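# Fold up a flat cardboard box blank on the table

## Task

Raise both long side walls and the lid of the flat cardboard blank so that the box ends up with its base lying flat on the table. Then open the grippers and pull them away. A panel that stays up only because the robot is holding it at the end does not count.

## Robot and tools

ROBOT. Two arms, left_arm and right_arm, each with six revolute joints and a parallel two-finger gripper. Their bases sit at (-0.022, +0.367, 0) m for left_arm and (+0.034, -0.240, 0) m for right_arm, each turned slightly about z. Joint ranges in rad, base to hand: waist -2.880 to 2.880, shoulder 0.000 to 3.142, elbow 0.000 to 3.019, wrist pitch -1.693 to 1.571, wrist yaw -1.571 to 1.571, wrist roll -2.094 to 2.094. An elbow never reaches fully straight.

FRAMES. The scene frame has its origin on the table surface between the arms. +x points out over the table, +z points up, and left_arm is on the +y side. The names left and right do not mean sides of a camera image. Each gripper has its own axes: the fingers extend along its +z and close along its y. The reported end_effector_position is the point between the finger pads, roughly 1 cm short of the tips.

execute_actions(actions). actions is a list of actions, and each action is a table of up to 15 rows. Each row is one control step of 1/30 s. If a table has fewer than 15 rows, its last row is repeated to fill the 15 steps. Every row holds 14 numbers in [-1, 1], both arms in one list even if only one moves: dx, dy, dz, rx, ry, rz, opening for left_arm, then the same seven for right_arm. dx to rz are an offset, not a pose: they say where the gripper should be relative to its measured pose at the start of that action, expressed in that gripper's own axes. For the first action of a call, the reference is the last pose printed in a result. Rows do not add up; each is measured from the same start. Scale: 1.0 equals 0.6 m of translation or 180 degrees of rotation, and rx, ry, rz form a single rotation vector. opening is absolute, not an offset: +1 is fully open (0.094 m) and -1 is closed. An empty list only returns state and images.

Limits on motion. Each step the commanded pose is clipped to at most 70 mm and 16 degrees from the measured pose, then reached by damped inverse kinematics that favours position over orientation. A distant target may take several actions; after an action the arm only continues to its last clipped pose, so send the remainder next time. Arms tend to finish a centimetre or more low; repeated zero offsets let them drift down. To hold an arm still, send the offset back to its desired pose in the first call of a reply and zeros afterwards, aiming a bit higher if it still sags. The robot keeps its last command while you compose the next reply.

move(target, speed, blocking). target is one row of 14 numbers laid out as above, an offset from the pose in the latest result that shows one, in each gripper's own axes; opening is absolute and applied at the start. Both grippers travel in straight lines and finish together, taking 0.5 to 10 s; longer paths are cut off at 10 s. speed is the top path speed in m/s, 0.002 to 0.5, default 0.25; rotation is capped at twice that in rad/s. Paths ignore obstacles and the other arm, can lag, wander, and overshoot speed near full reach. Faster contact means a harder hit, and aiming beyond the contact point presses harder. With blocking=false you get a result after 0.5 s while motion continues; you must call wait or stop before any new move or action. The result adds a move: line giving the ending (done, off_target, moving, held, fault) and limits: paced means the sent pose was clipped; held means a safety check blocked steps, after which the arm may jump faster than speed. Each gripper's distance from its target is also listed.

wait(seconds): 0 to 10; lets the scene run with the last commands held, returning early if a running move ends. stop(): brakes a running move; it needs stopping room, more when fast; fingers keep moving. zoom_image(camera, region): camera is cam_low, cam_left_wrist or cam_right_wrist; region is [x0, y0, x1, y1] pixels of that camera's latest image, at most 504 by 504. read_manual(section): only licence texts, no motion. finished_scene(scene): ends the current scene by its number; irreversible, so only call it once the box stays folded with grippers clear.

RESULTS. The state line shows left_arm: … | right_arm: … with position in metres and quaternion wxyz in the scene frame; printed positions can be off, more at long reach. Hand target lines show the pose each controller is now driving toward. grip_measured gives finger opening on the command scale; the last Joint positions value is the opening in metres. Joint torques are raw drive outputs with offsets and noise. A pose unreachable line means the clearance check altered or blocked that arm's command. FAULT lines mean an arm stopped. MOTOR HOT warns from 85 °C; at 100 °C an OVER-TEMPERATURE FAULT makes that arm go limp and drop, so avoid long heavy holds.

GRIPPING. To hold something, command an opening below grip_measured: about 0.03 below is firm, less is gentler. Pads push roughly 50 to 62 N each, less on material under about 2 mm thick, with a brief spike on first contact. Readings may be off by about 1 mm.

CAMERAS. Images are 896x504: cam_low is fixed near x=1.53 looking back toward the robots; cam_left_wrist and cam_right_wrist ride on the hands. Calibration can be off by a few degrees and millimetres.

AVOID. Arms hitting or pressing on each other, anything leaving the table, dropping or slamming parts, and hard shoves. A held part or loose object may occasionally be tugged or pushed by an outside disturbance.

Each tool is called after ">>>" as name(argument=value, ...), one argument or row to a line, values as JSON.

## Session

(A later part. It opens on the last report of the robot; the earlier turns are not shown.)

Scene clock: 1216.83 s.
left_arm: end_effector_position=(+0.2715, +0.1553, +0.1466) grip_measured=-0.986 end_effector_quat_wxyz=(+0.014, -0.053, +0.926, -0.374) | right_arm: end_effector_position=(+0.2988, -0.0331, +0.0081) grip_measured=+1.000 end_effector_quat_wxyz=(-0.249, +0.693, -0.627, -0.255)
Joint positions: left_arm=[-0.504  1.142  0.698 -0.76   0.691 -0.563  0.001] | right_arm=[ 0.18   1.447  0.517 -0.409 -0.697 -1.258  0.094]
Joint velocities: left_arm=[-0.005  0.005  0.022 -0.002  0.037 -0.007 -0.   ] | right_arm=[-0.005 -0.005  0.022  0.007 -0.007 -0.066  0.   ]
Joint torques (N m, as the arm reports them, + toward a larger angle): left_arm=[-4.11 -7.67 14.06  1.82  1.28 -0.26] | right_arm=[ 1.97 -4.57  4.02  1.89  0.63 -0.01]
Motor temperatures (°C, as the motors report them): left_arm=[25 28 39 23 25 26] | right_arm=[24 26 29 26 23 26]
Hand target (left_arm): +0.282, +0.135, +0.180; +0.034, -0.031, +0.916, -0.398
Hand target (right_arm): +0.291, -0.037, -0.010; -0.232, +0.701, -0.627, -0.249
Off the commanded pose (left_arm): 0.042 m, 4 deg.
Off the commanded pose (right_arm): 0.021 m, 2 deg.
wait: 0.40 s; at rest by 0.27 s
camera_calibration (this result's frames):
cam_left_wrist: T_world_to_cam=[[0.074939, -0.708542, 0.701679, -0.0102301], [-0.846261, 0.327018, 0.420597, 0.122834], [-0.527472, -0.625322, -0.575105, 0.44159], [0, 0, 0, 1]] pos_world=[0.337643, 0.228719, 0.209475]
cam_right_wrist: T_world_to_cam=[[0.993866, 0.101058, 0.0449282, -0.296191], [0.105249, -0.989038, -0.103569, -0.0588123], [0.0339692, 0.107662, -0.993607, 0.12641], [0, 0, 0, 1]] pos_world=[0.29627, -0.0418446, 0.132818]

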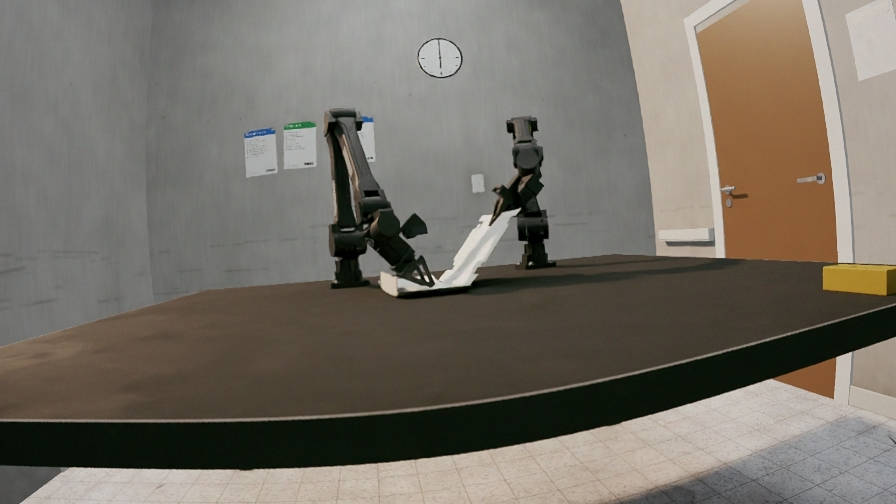

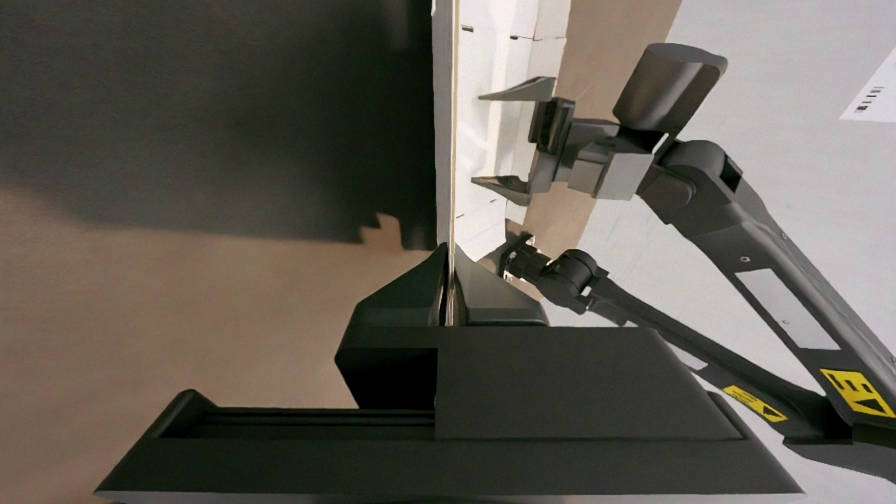

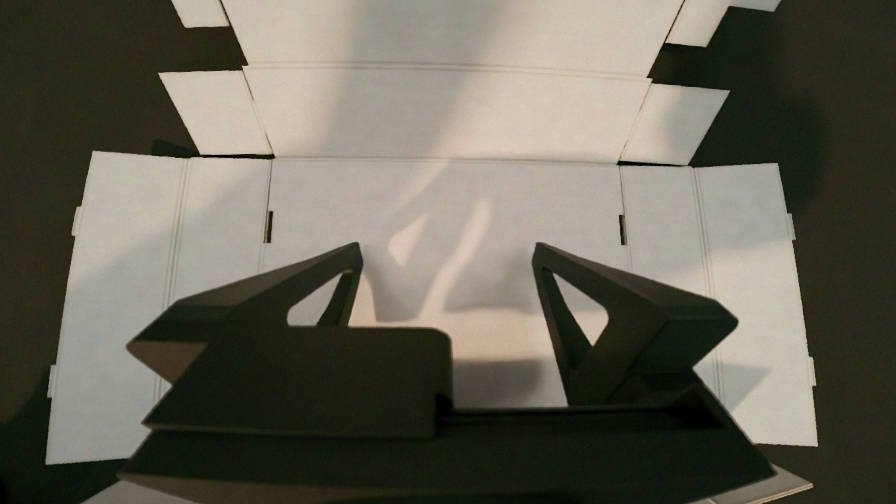

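>>> execute_actions(
  actions=[
    [[-0.014,-0.063,-0.018,0.020,-0.006,0.017,-1,0.024,0.012,0.024,-0.006,0.010,0,1],[-0.014,-0.062,-0.020,0.024,-0.006,0.017,-1,0.024,0.012,0.024,-0.006,0.010,0,1],[-0.014,-0.061,-0.022,0.028,-0.006,0.017,-1,0.024,0.012,0.024,-0.006,0.010,0,1],[-0.014,-0.060,-0.024,0.032,-0.006,0.017,-1,0.024,0.012,0.024,-0.006,0.010,0,1],[-0.014,-0.059,-0.026,0.036,-0.006,0.017,-1,0.024,0.012,0.024,-0.006,0.010,0,1],[-0.014,-0.058,-0.028,0.040,-0.006,0.017,-1,0.024,0.012,0.024,-0.006,0.010,0,1],[-0.014,-0.057,-0.030,0.044,-0.006,0.017,-1,0.024,0.012,0.024,-0.006,0.010,0,1],[-0.014,-0.057,-0.031,0.048,-0.006,0.017,-1,0.024,0.012,0.024,-0.006,0.010,0,1],[-0.014,-0.057,-0.032,0.052,-0.006,0.017,-1,0.024,0.012,0.024,-0.006,0.010,0,1],[-0.014,-0.057,-0.032,0.056,-0.006,0.017,-1,0.024,0.012,0.024,-0.006,0.010,0,1],[-0.014,-0.057,-0.032,0.060,-0.006,0.017,-1,0.024,0.012,0.024,-0.006,0.010,0,1],[-0.014,-0.057,-0.032,0.064,-0.006,0.017,-1,0.024,0.012,0.024,-0.006,0.010,0,1],[-0.014,-0.057,-0.032,0.068,-0.006,0.017,-1,0.024,0.012,0.024,-0.006,0.010,0,1],[-0.014,-0.057,-0.032,0.072,-0.006,0.017,-1,0.024,0.012,0.024,-0.006,0.010,0,1],[-0.014,-0.057,-0.032,0.075,-0.006,0.017,-1,0.024,0.012,0.024,-0.006,0.010,0,1]],
  ],
)

>>> wait(
  seconds=0.4,
)

>>> zoom_image(
  camera="cam_low",
  region=[350, 160, 570, 320],
)

Scene clock: 1245.37 s.
left_arm: end_effector_position=(+0.2730, +0.1501, +0.1585) grip_measured=-0.983 end_effector_quat_wxyz=(+0.012, -0.044, +0.896, -0.443) | right_arm: end_effector_position=(+0.2992, -0.0319, +0.0088) grip_measured=+1.000 end_effector_quat_wxyz=(-0.250, +0.689, -0.629, -0.258)
Joint positions: left_arm=[-0.463  1.14   0.671 -0.681  0.841 -0.564  0.001] | right_arm=[ 0.181  1.447  0.517 -0.404 -0.702 -1.244  0.094]
Joint velocities: left_arm=[ 0.122  0.005 -0.164  0.276  0.271  0.007 -0.   ] | right_arm=[-0.005 -0.005 -0.007  0.007  0.022 -0.11   0.   ]
Joint torques (N m, as the arm reports them, + toward a larger angle): left_arm=[-0.83 -8.39 11.11  2.36  2.82 -0.05] | right_arm=[ 2.2  -4.47  4.06  1.91  0.84 -0.08]
Motor temperatures (°C, as the motors report them): left_arm=[25 28 42 24 26 26] | right_arm=[24 26 29 26 23 26]
Hand target (left_arm): +0.280, +0.145, +0.184; +0.036, -0.027, +0.877, -0.478
Hand target (right_arm): +0.291, -0.036, -0.010; -0.232, +0.700, -0.628, -0.250
Off the commanded pose (left_arm): 0.027 m, 6 deg.
Off the commanded pose (right_arm): 0.022 m, 2 deg.
camera_calibration (this result's frames):
cam_left_wrist: T_world_to_cam=[[0.0560709, -0.597667, 0.799782, -0.0493985], [-0.844308, 0.399177, 0.357493, 0.119425], [-0.532916, -0.695307, -0.482233, 0.44316], [0, 0, 0, 1]] pos_world=[0.339768, 0.230937, 0.210521]
cam_right_wrist: T_world_to_cam=[[0.994889, 0.0929351, 0.0394782, -0.297255], [0.0967613, -0.989242, -0.10972, -0.0549993], [0.0288567, 0.112979, -0.993178, 0.128631], [0, 0, 0, 1]] pos_world=[0.297346, -0.0413148, 0.133454]

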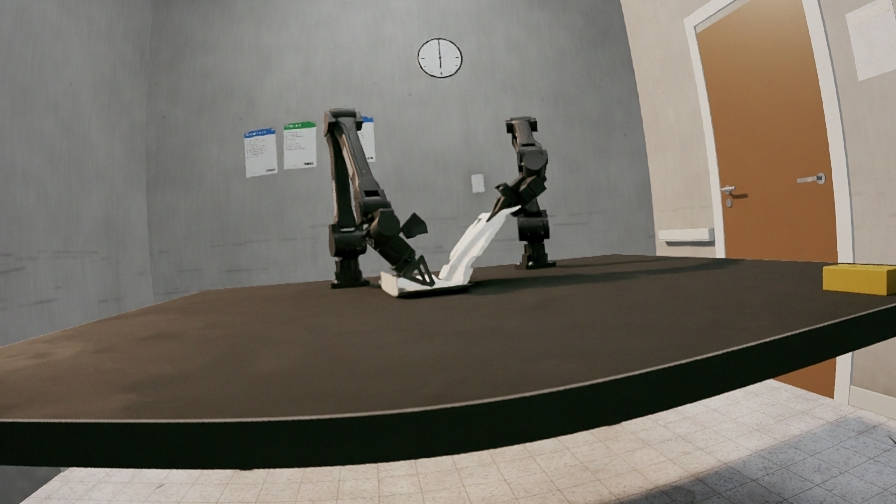

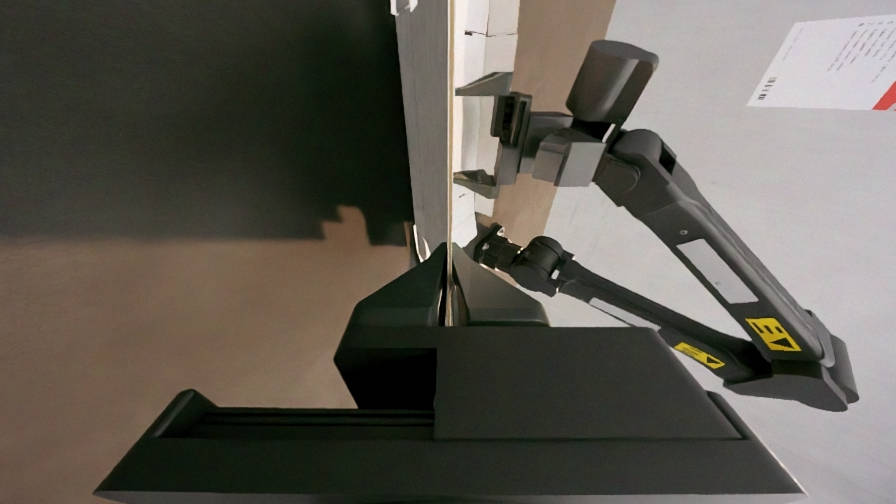

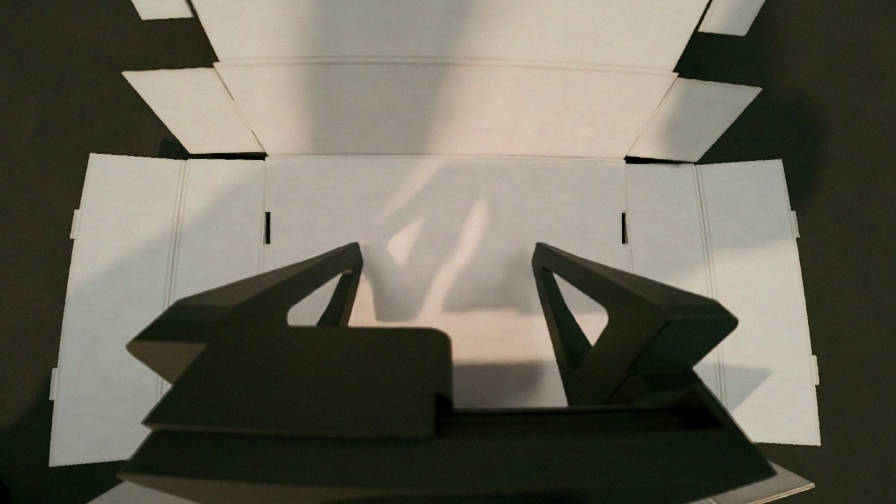

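Scene clock: 1245.77 s.
left_arm: end_effector_position=(+0.2729, +0.1518, +0.1566) grip_measured=-0.983 end_effector_quat_wxyz=(+0.013, -0.045, +0.893, -0.448) | right_arm: end_effector_position=(+0.2992, -0.0319, +0.0088) grip_measured=+1.000 end_effector_quat_wxyz=(-0.250, +0.689, -0.629, -0.258)
Joint positions: left_arm=[-0.454  1.14   0.661 -0.665  0.854 -0.564  0.001] | right_arm=[ 0.181  1.447  0.517 -0.404 -0.702 -1.244  0.094]
Joint velocities: left_arm=[ 0.005  0.005 -0.002 -0.007 -0.037 -0.066 -0.001] | right_arm=[-0.005 -0.015  0.002 -0.002 -0.125 -0.037  0.   ]
Joint torques (N m, as the arm reports them, + toward a larger angle): left_arm=[-0.63 -8.66 11.14  2.64  2.74 -0.05] | right_arm=[ 2.18 -4.49  4.04  1.9   0.83 -0.07]
Motor temperatures (°C, as the motors report them): left_arm=[25 28 42 24 26 26] | right_arm=[24 26 29 26 23 26]
Hand target (left_arm): +0.280, +0.145, +0.184; +0.036, -0.027, +0.877, -0.478
Hand target (right_arm): +0.291, -0.036, -0.010; -0.232, +0.700, -0.628, -0.250
Off the commanded pose (left_arm): 0.030 m, 5 deg.
Off the commanded pose (right_arm): 0.022 m, 2 deg.
wait: 0.40 s; at rest by 0.20 s
camera_calibration (this result's frames):
cam_left_wrist: T_world_to_cam=[[0.0568492, -0.587776, 0.807024, -0.0497767], [-0.846444, 0.400276, 0.351158, 0.120742], [-0.529435, -0.703063, -0.474764, 0.442483], [0, 0, 0, 1]] pos_world=[0.339297, 0.233506, 0.207847]
cam_right_wrist: T_world_to_cam=[[0.994889, 0.0929351, 0.0394782, -0.297255], [0.0967613, -0.989242, -0.10972, -0.0549993], [0.0288567, 0.112979, -0.993178, 0.128631], [0, 0, 0, 1]] pos_world=[0.297346, -0.0413148, 0.133454]

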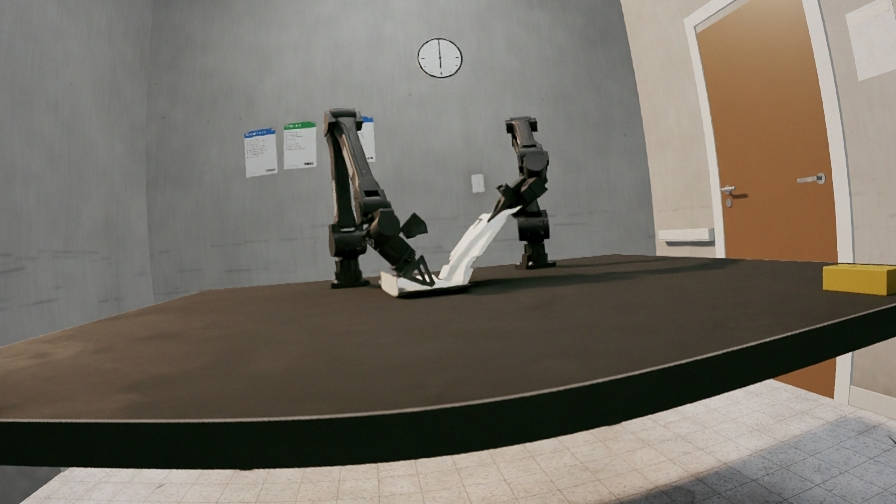

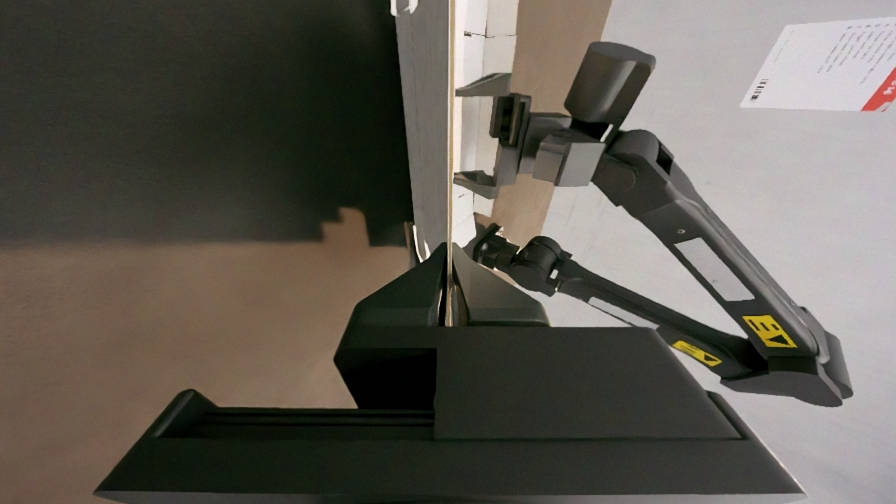

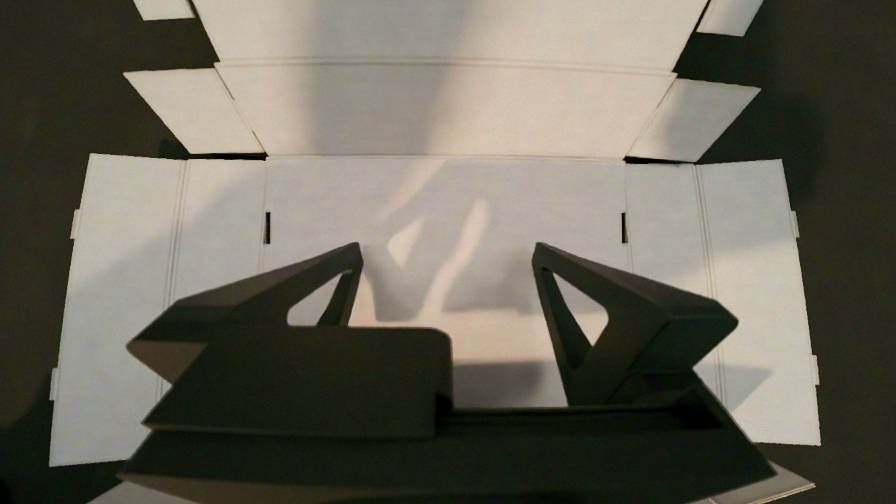

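Region (350, 160, 570, 320) of cam_low's 896x504 image, scaled by 2.291, with more detail than that image has; it fills the top 367 rows of this view, and the rest is white.

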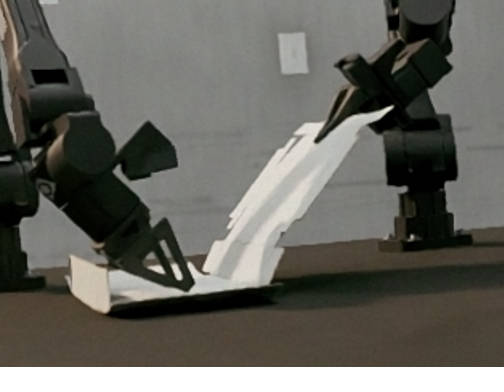

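>>> execute_actions(
  actions=[
    [[-0.010,-0.047,-0.016,0.023,-0.007,0.016,-1,0.024,0.012,0.026,-0.004,0.010,0.004,1],[-0.010,-0.050,-0.014,0.023,-0.007,0.016,-1,0.024,0.012,0.026,-0.004,0.010,0.004,1],[-0.010,-0.053,-0.012,0.024,-0.007,0.016,-1,0.024,0.012,0.026,-0.004,0.010,0.004,1],[-0.010,-0.056,-0.010,0.024,-0.007,0.016,-1,0.024,0.012,0.026,-0.004,0.010,0.004,1],[-0.010,-0.059,-0.008,0.025,-0.007,0.016,-1,0.024,0.012,0.026,-0.004,0.010,0.004,1],[-0.010,-0.062,-0.006,0.025,-0.007,0.016,-1,0.024,0.012,0.026,-0.004,0.010,0.004,1],[-0.010,-0.065,-0.004,0.025,-0.007,0.016,-1,0.024,0.012,0.026,-0.004,0.010,0.004,1],[-0.010,-0.067,-0.002,0.025,-0.007,0.016,-1,0.024,0.012,0.026,-0.004,0.010,0.004,1],[-0.010,-0.069,0.000,0.025,-0.007,0.016,-1,0.024,0.012,0.026,-0.004,0.010,0.004,1],[-0.010,-0.071,0.002,0.025,-0.007,0.016,-1,0.024,0.012,0.026,-0.004,0.010,0.004,1],[-0.010,-0.073,0.004,0.025,-0.007,0.016,-1,0.024,0.012,0.026,-0.004,0.010,0.004,1],[-0.010,-0.075,0.006,0.025,-0.007,0.016,-1,0.024,0.012,0.026,-0.004,0.010,0.004,1],[-0.010,-0.077,0.008,0.025,-0.007,0.016,-1,0.024,0.012,0.026,-0.004,0.010,0.004,1],[-0.010,-0.079,0.010,0.025,-0.007,0.016,-1,0.024,0.012,0.026,-0.004,0.010,0.004,1],[-0.010,-0.081,0.012,0.025,-0.007,0.016,-1,0.024,0.012,0.026,-0.004,0.010,0.004,1]],
  ],
)

>>> wait(
  seconds=0.4,
)

>>> zoom_image(
  camera="cam_low",
  region=[350, 160, 570, 320],
)

Scene clock: 1269.00 s.
left_arm: end_effector_position=(+0.2758, +0.1405, +0.1599) grip_measured=-0.982 end_effector_quat_wxyz=(+0.018, -0.049, +0.890, -0.452) | right_arm: end_effector_position=(+0.3012, -0.0309, +0.0081) grip_measured=+1.000 end_effector_quat_wxyz=(-0.252, +0.684, -0.635, -0.256)
Joint positions: left_arm=[-0.487  1.14   0.661 -0.609  0.841 -0.629  0.001] | right_arm=[ 0.183  1.449  0.514 -0.385 -0.698 -1.219  0.094]
Joint velocities: left_arm=[-0.132 -0.005  0.007  0.12  -0.051 -0.198 -0.001] | right_arm=[-0.005 -0.015 -0.017  0.032  0.022  0.007  0.   ]
Joint torques (N m, as the arm reports them, + toward a larger angle): left_arm=[-3.37 -8.26 12.23  2.88  2.   -0.17] | right_arm=[ 2.3  -4.53  3.85  1.87  0.54  0.04]
Motor temperatures (°C, as the motors report them): left_arm=[25 28 40 24 31 26] | right_arm=[24 26 29 26 24 26]
Hand target (left_arm): +0.280, +0.120, +0.192; +0.033, -0.025, +0.875, -0.482
Hand target (right_arm): +0.292, -0.033, -0.011; -0.234, +0.691, -0.636, -0.252
Off the commanded pose (left_arm): 0.039 m, 5 deg.
Off the commanded pose (right_arm): 0.022 m, 2 deg.
camera_calibration (this result's frames):
cam_left_wrist: T_world_to_cam=[[0.0590254, -0.579221, 0.813031, -0.0619341], [-0.852698, 0.394231, 0.342764, 0.130522], [-0.519058, -0.713502, -0.470631, 0.435607], [0, 0, 0, 1]] pos_world=[0.341057, 0.223477, 0.210626]
cam_right_wrist: T_world_to_cam=[[0.996345, 0.0763174, 0.0383641, -0.300175], [0.0801394, -0.990624, -0.110643, -0.0493423], [0.0295604, 0.113313, -0.993119, 0.127553], [0, 0, 0, 1]] pos_world=[0.299262, -0.0404245, 0.132732]

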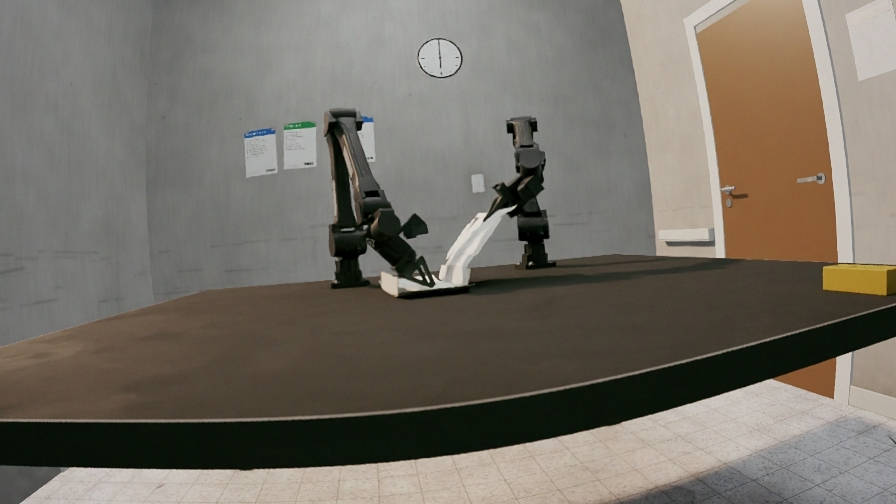

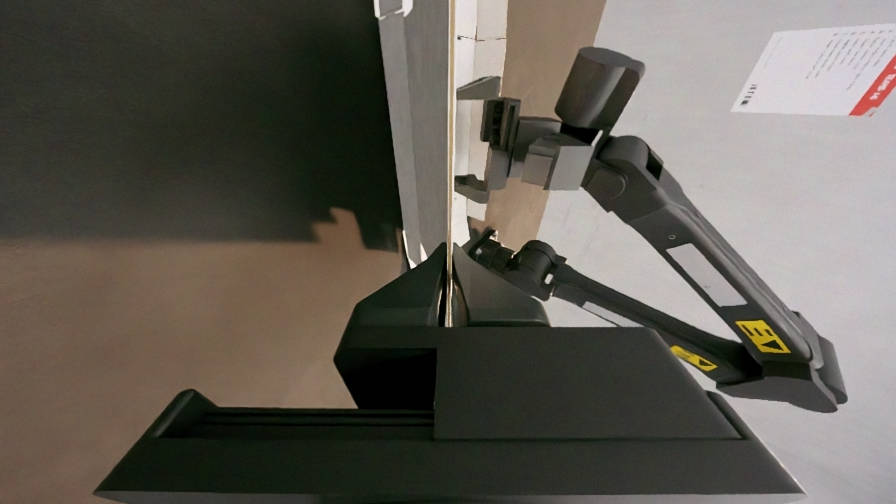

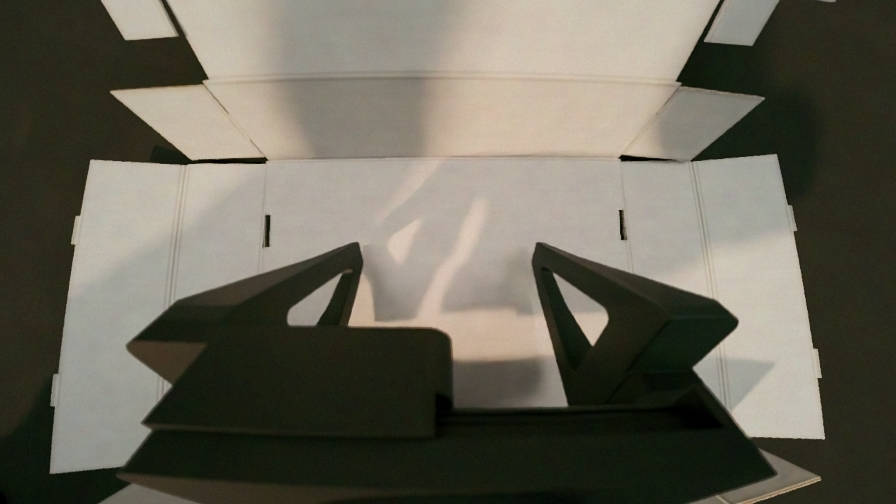

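Scene clock: 1269.40 s.
left_arm: end_effector_position=(+0.2757, +0.1378, +0.1603) grip_measured=-0.981 end_effector_quat_wxyz=(+0.017, -0.051, +0.890, -0.453) | right_arm: end_effector_position=(+0.3016, -0.0308, +0.0081) grip_measured=+1.000 end_effector_quat_wxyz=(-0.253, +0.684, -0.635, -0.255)
Joint positions: left_arm=[-0.496  1.14   0.661 -0.599  0.838 -0.646  0.001] | right_arm=[ 0.183  1.449  0.514 -0.382 -0.698 -1.219  0.094]
Joint velocities: left_arm=[-0.005 -0.005  0.002  0.002 -0.066 -0.11   0.001] | right_arm=[-0.005 -0.015 -0.012  0.017 -0.051  0.051  0.   ]
Joint torques (N m, as the arm reports them, + toward a larger angle): left_arm=[-3.38 -8.25 12.19  2.99  2.07 -0.31] | right_arm=[ 2.37 -4.64  3.87  1.88  0.54  0.04]
Motor temperatures (°C, as the motors report them): left_arm=[25 28 40 24 31 26] | right_arm=[24 26 29 26 24 26]
Hand target (left_arm): +0.280, +0.120, +0.192; +0.033, -0.025, +0.875, -0.482
Hand target (right_arm): +0.292, -0.033, -0.011; -0.233, +0.691, -0.636, -0.252
Off the commanded pose (left_arm): 0.037 m, 5 deg.
Off the commanded pose (right_arm): 0.023 m, 2 deg.
wait: 0.40 s; at rest by 0.23 s
camera_calibration (this result's frames):
cam_left_wrist: T_world_to_cam=[[0.0634445, -0.578051, 0.813531, -0.0653617], [-0.852574, 0.392324, 0.345253, 0.131146], [-0.518742, -0.715499, -0.46794, 0.433508], [0, 0, 0, 1]] pos_world=[0.340837, 0.22094, 0.210751]
cam_right_wrist: T_world_to_cam=[[0.996265, 0.0761258, 0.0407637, -0.300664], [0.0802168, -0.990634, -0.110501, -0.0493413], [0.0319699, 0.113358, -0.99304, 0.126841], [0, 0, 0, 1]] pos_world=[0.299444, -0.0403693, 0.132762]

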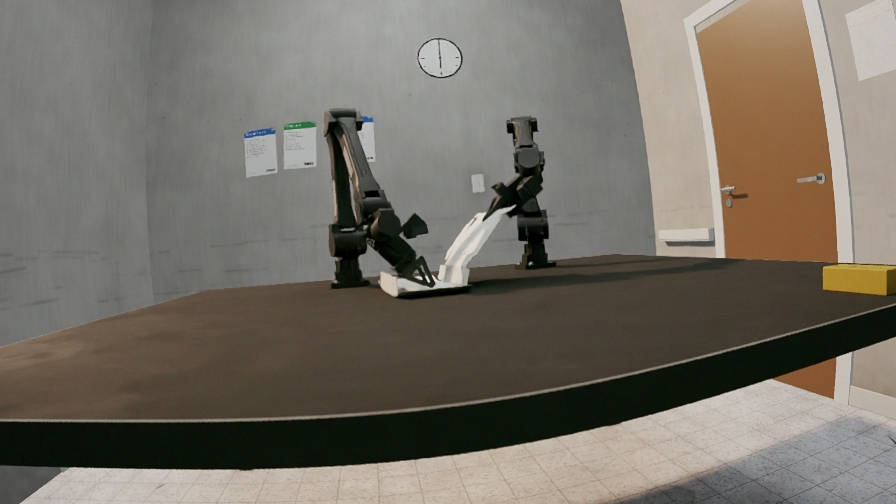

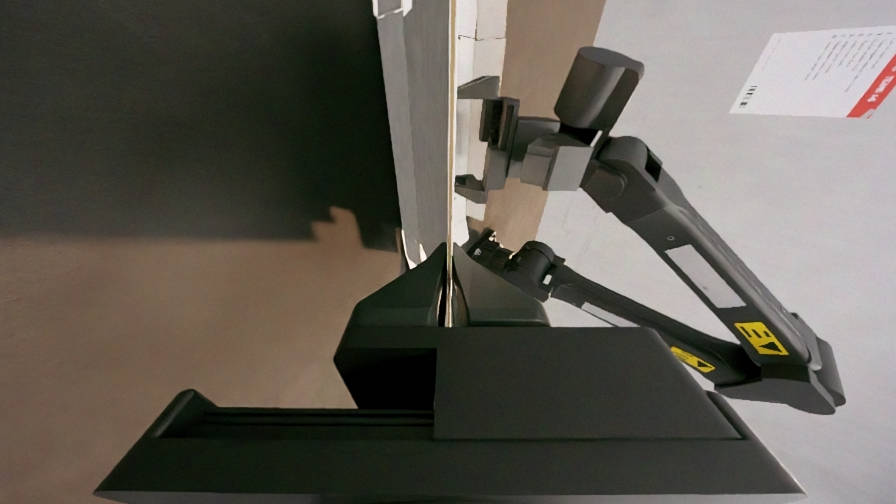

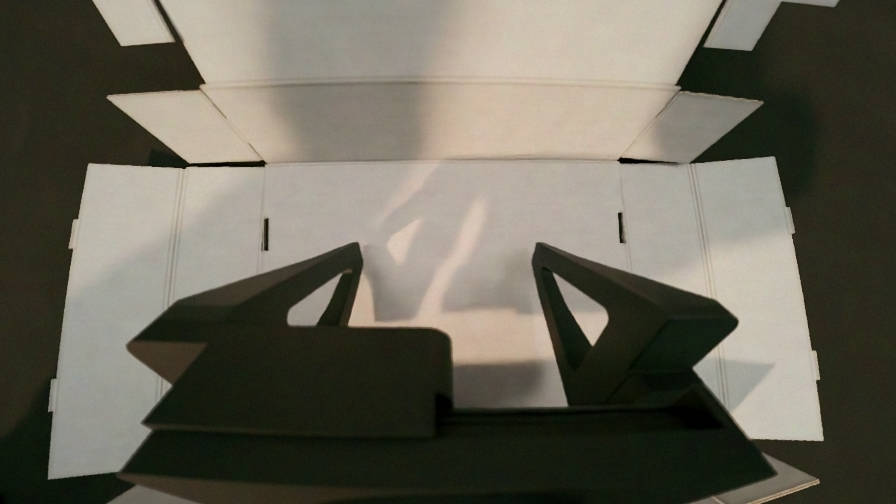

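Region (350, 160, 570, 320) of cam_low's 896x504 image, scaled by 2.291, with more detail than that image has; it fills the top 367 rows of this view, and the rest is white.

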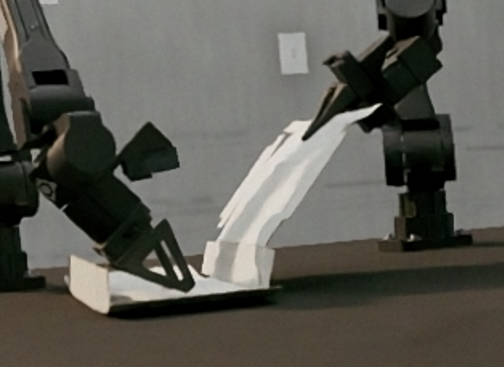

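>>> execute_actions(
  actions=[
    [[-0.003,-0.065,-0.005,0.021,-0.001,0.018,-1,0.023,0.017,0.023,-0.008,0.011,-0.002,1],[-0.004,-0.069,-0.002,0.021,-0.002,0.018,-1,0.023,0.017,0.023,-0.008,0.011,-0.002,1],[-0.004,-0.073,0.000,0.020,-0.002,0.018,-1,0.023,0.017,0.023,-0.008,0.011,-0.002,1],[-0.005,-0.076,0.002,0.017,-0.002,0.018,-1,0.023,0.017,0.023,-0.008,0.011,-0.002,1],[-0.005,-0.080,0.005,0.013,-0.003,0.018,-1,0.023,0.017,0.023,-0.008,0.011,-0.002,1],[-0.006,-0.084,0.007,0.009,-0.003,0.018,-1,0.023,0.017,0.023,-0.008,0.011,-0.002,1],[-0.006,-0.088,0.009,0.005,-0.003,0.018,-1,0.023,0.017,0.023,-0.008,0.011,-0.002,1],[-0.007,-0.091,0.012,0.001,-0.004,0.018,-1,0.023,0.017,0.023,-0.008,0.011,-0.002,1],[-0.007,-0.095,0.014,-0.003,-0.004,0.018,-1,0.023,0.017,0.023,-0.008,0.011,-0.002,1],[-0.008,-0.099,0.016,-0.007,-0.004,0.018,-1,0.023,0.017,0.023,-0.008,0.011,-0.002,1],[-0.009,-0.103,0.019,-0.011,-0.005,0.018,-1,0.023,0.017,0.023,-0.008,0.011,-0.002,1],[-0.009,-0.106,0.021,-0.015,-0.005,0.018,-1,0.023,0.017,0.023,-0.008,0.011,-0.002,1],[-0.010,-0.110,0.023,-0.019,-0.005,0.018,-1,0.023,0.017,0.023,-0.008,0.011,-0.002,1],[-0.010,-0.114,0.025,-0.023,-0.005,0.018,-1,0.023,0.017,0.023,-0.008,0.011,-0.002,1],[-0.011,-0.118,0.028,-0.027,-0.005,0.018,-1,0.023,0.017,0.023,-0.008,0.011,-0.002,1]],
  ],
)

>>> wait(
  seconds=0.4,
)

>>> zoom_image(
  camera="cam_low",
  region=[350, 160, 570, 320],
)

Scene clock: 1294.40 s.
left_arm: end_effector_position=(+0.2745, +0.1176, +0.1655) grip_measured=-0.982 end_effector_quat_wxyz=(+0.024, -0.058, +0.916, -0.395) | right_arm: end_effector_position=(+0.3017, -0.0310, +0.0078) grip_measured=+1.000 end_effector_quat_wxyz=(-0.252, +0.684, -0.635, -0.254)
Joint positions: left_arm=[-0.606  1.134  0.719 -0.655  0.672 -0.724  0.001] | right_arm=[ 0.184  1.449  0.514 -0.382 -0.695 -1.219  0.094]
Joint velocities: left_arm=[-0.317 -0.015  0.295 -0.325 -0.374 -0.183 -0.   ] | right_arm=[ 0.015 -0.015 -0.012 -0.007  0.022 -0.051  0.   ]
Joint torques (N m, as the arm reports them, + toward a larger angle): left_arm=[-3.35 -6.72 16.76  1.71  1.37  0.02] | right_arm=[ 2.39 -5.02  3.87  1.72  0.55 -0.01]
Motor temperatures (°C, as the motors report them): left_arm=[25 28 41 24 30 26] | right_arm=[24 26 29 26 23 26]
Hand target (left_arm): +0.284, +0.087, +0.208; +0.036, -0.030, +0.908, -0.417
Hand target (right_arm): +0.291, -0.033, -0.010; -0.233, +0.694, -0.633, -0.251
Off the commanded pose (left_arm): 0.056 m, 4 deg.
Off the commanded pose (right_arm): 0.022 m, 2 deg.
camera_calibration (this result's frames):
cam_left_wrist: T_world_to_cam=[[0.0758086, -0.675356, 0.733585, -0.0598576], [-0.859387, 0.328847, 0.391553, 0.137954], [-0.505675, -0.660116, -0.555463, 0.425284], [0, 0, 0, 1]] pos_world=[0.338149, 0.194946, 0.226124]
cam_right_wrist: T_world_to_cam=[[0.996252, 0.0759398, 0.0414214, -0.300749], [0.0800246, -0.990923, -0.108013, -0.0495561], [0.032843, 0.110923, -0.993286, 0.126241], [0, 0, 0, 1]] pos_world=[0.299441, -0.0402705, 0.132498]

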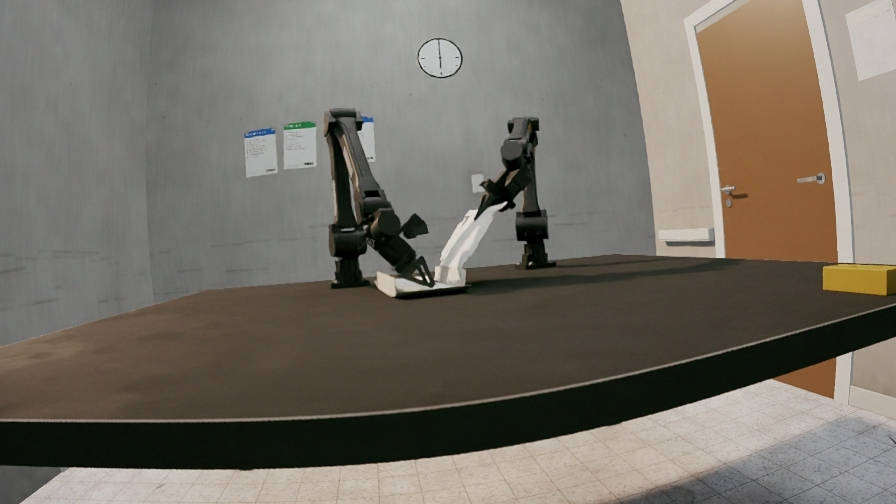

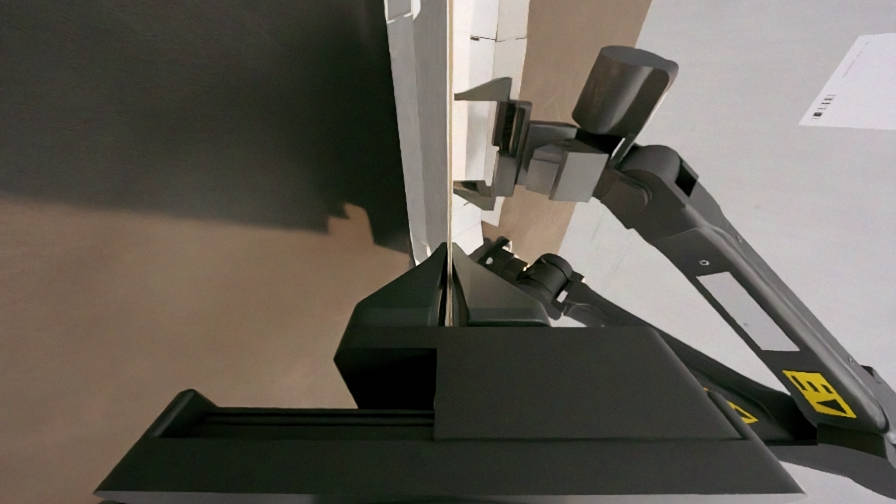

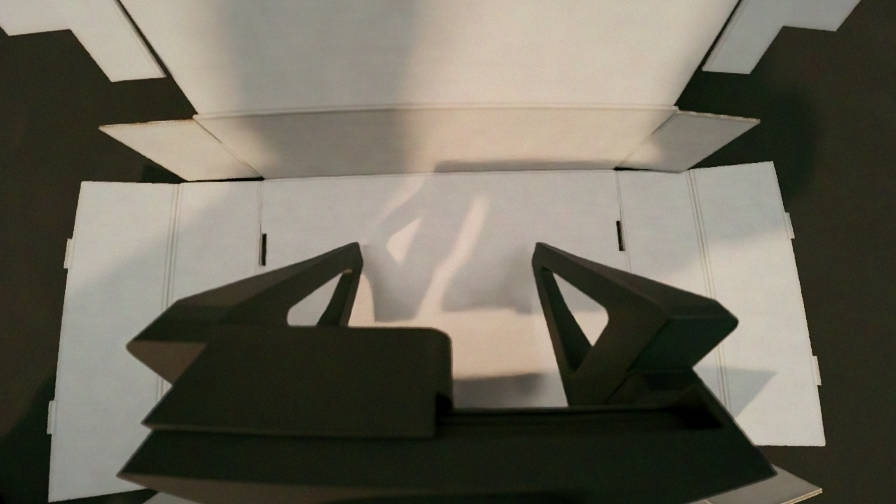

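Scene clock: 1294.80 s.
left_arm: end_effector_position=(+0.2738, +0.1127, +0.1697) grip_measured=-0.982 end_effector_quat_wxyz=(+0.022, -0.061, +0.920, -0.387) | right_arm: end_effector_position=(+0.3017, -0.0310, +0.0078) grip_measured=+1.000 end_effector_quat_wxyz=(-0.252, +0.684, -0.635, -0.254)
Joint positions: left_arm=[-0.627  1.134  0.738 -0.676  0.649 -0.743  0.001] | right_arm=[ 0.184  1.449  0.514 -0.382 -0.695 -1.219  0.094]
Joint velocities: left_arm=[-0.005 -0.005  0.007 -0.007 -0.022 -0.007 -0.001] | right_arm=[-0.015 -0.015  0.007 -0.022 -0.066 -0.022  0.   ]
Joint torques (N m, as the arm reports them, + toward a larger angle): left_arm=[-3.45 -6.61 16.49  1.55  1.76 -0.08] | right_arm=[ 2.49 -4.99  3.88  1.75  0.55 -0.01]
Motor temperatures (°C, as the motors report them): left_arm=[25 28 41 24 30 26] | right_arm=[24 26 29 26 23 26]
Hand target (left_arm): +0.284, +0.087, +0.208; +0.036, -0.030, +0.908, -0.417
Hand target (right_arm): +0.291, -0.033, -0.010; -0.233, +0.694, -0.633, -0.251
Off the commanded pose (left_arm): 0.050 m, 5 deg.
Off the commanded pose (right_arm): 0.022 m, 2 deg.
wait: 0.40 s; at rest by 0.27 s
camera_calibration (this result's frames):
cam_left_wrist: T_world_to_cam=[[0.0831009, -0.687732, 0.721193, -0.0647323], [-0.857638, 0.319191, 0.403204, 0.135927], [-0.507495, -0.652029, -0.5633, 0.424971], [0, 0, 0, 1]] pos_world=[0.337626, 0.189188, 0.231264]
cam_right_wrist: T_world_to_cam=[[0.996252, 0.0759398, 0.0414214, -0.300749], [0.0800246, -0.990923, -0.108013, -0.0495561], [0.032843, 0.110923, -0.993286, 0.126241], [0, 0, 0, 1]] pos_world=[0.299441, -0.0402705, 0.132498]

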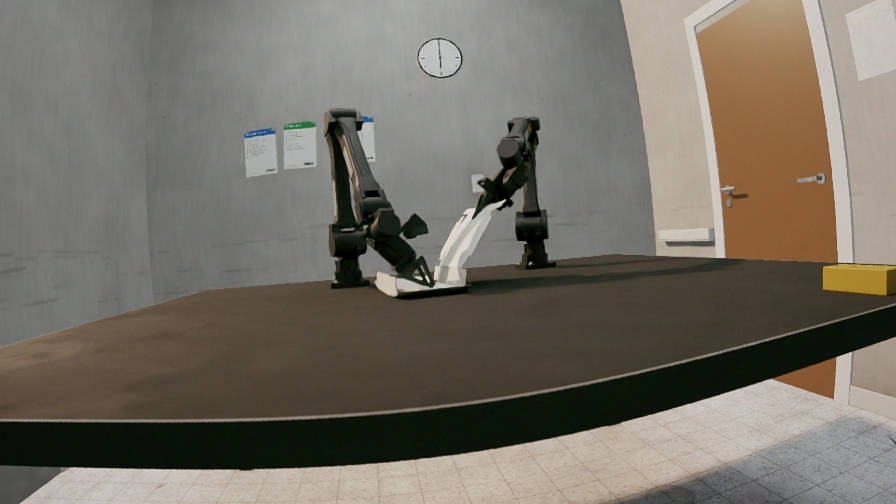

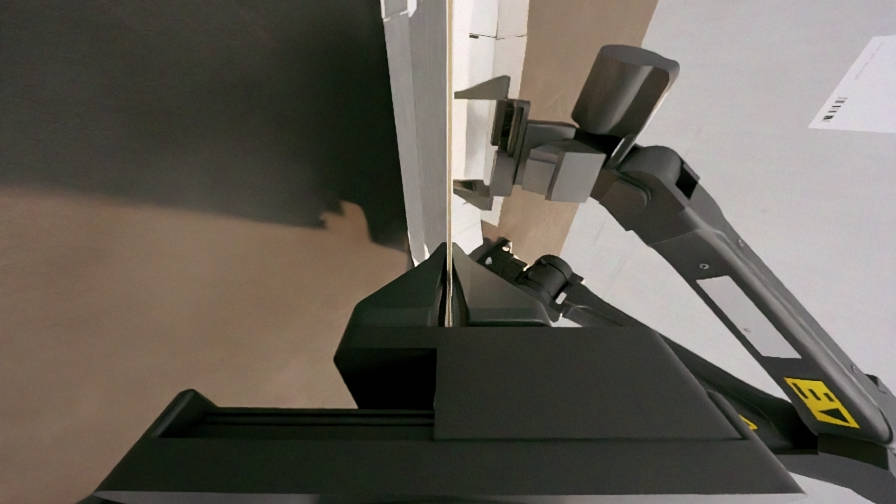

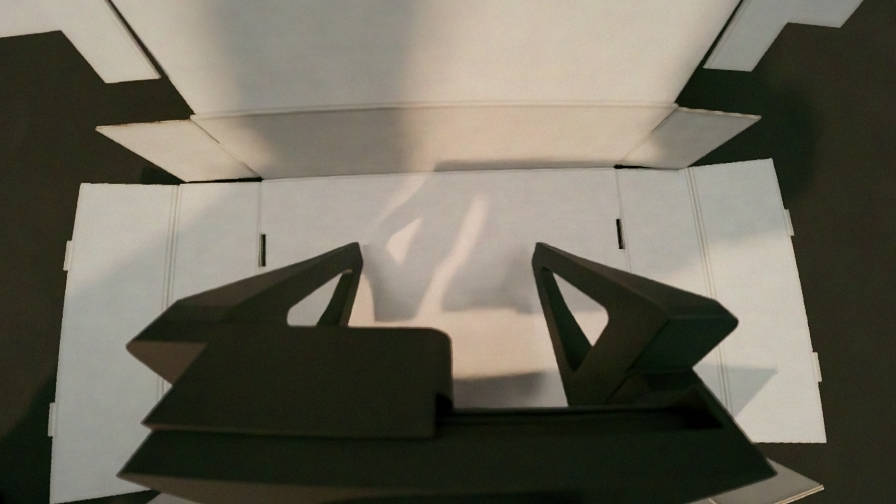

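Region (350, 160, 570, 320) of cam_low's 896x504 image, scaled by 2.291, with more detail than that image has; it fills the top 367 rows of this view, and the rest is white.

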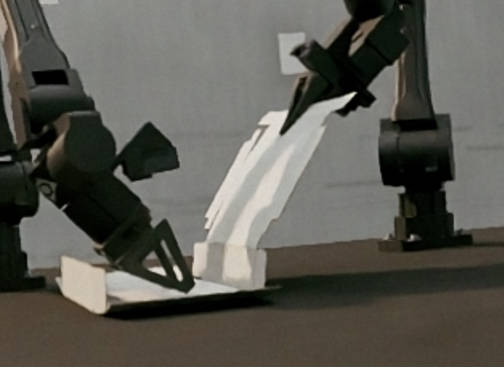

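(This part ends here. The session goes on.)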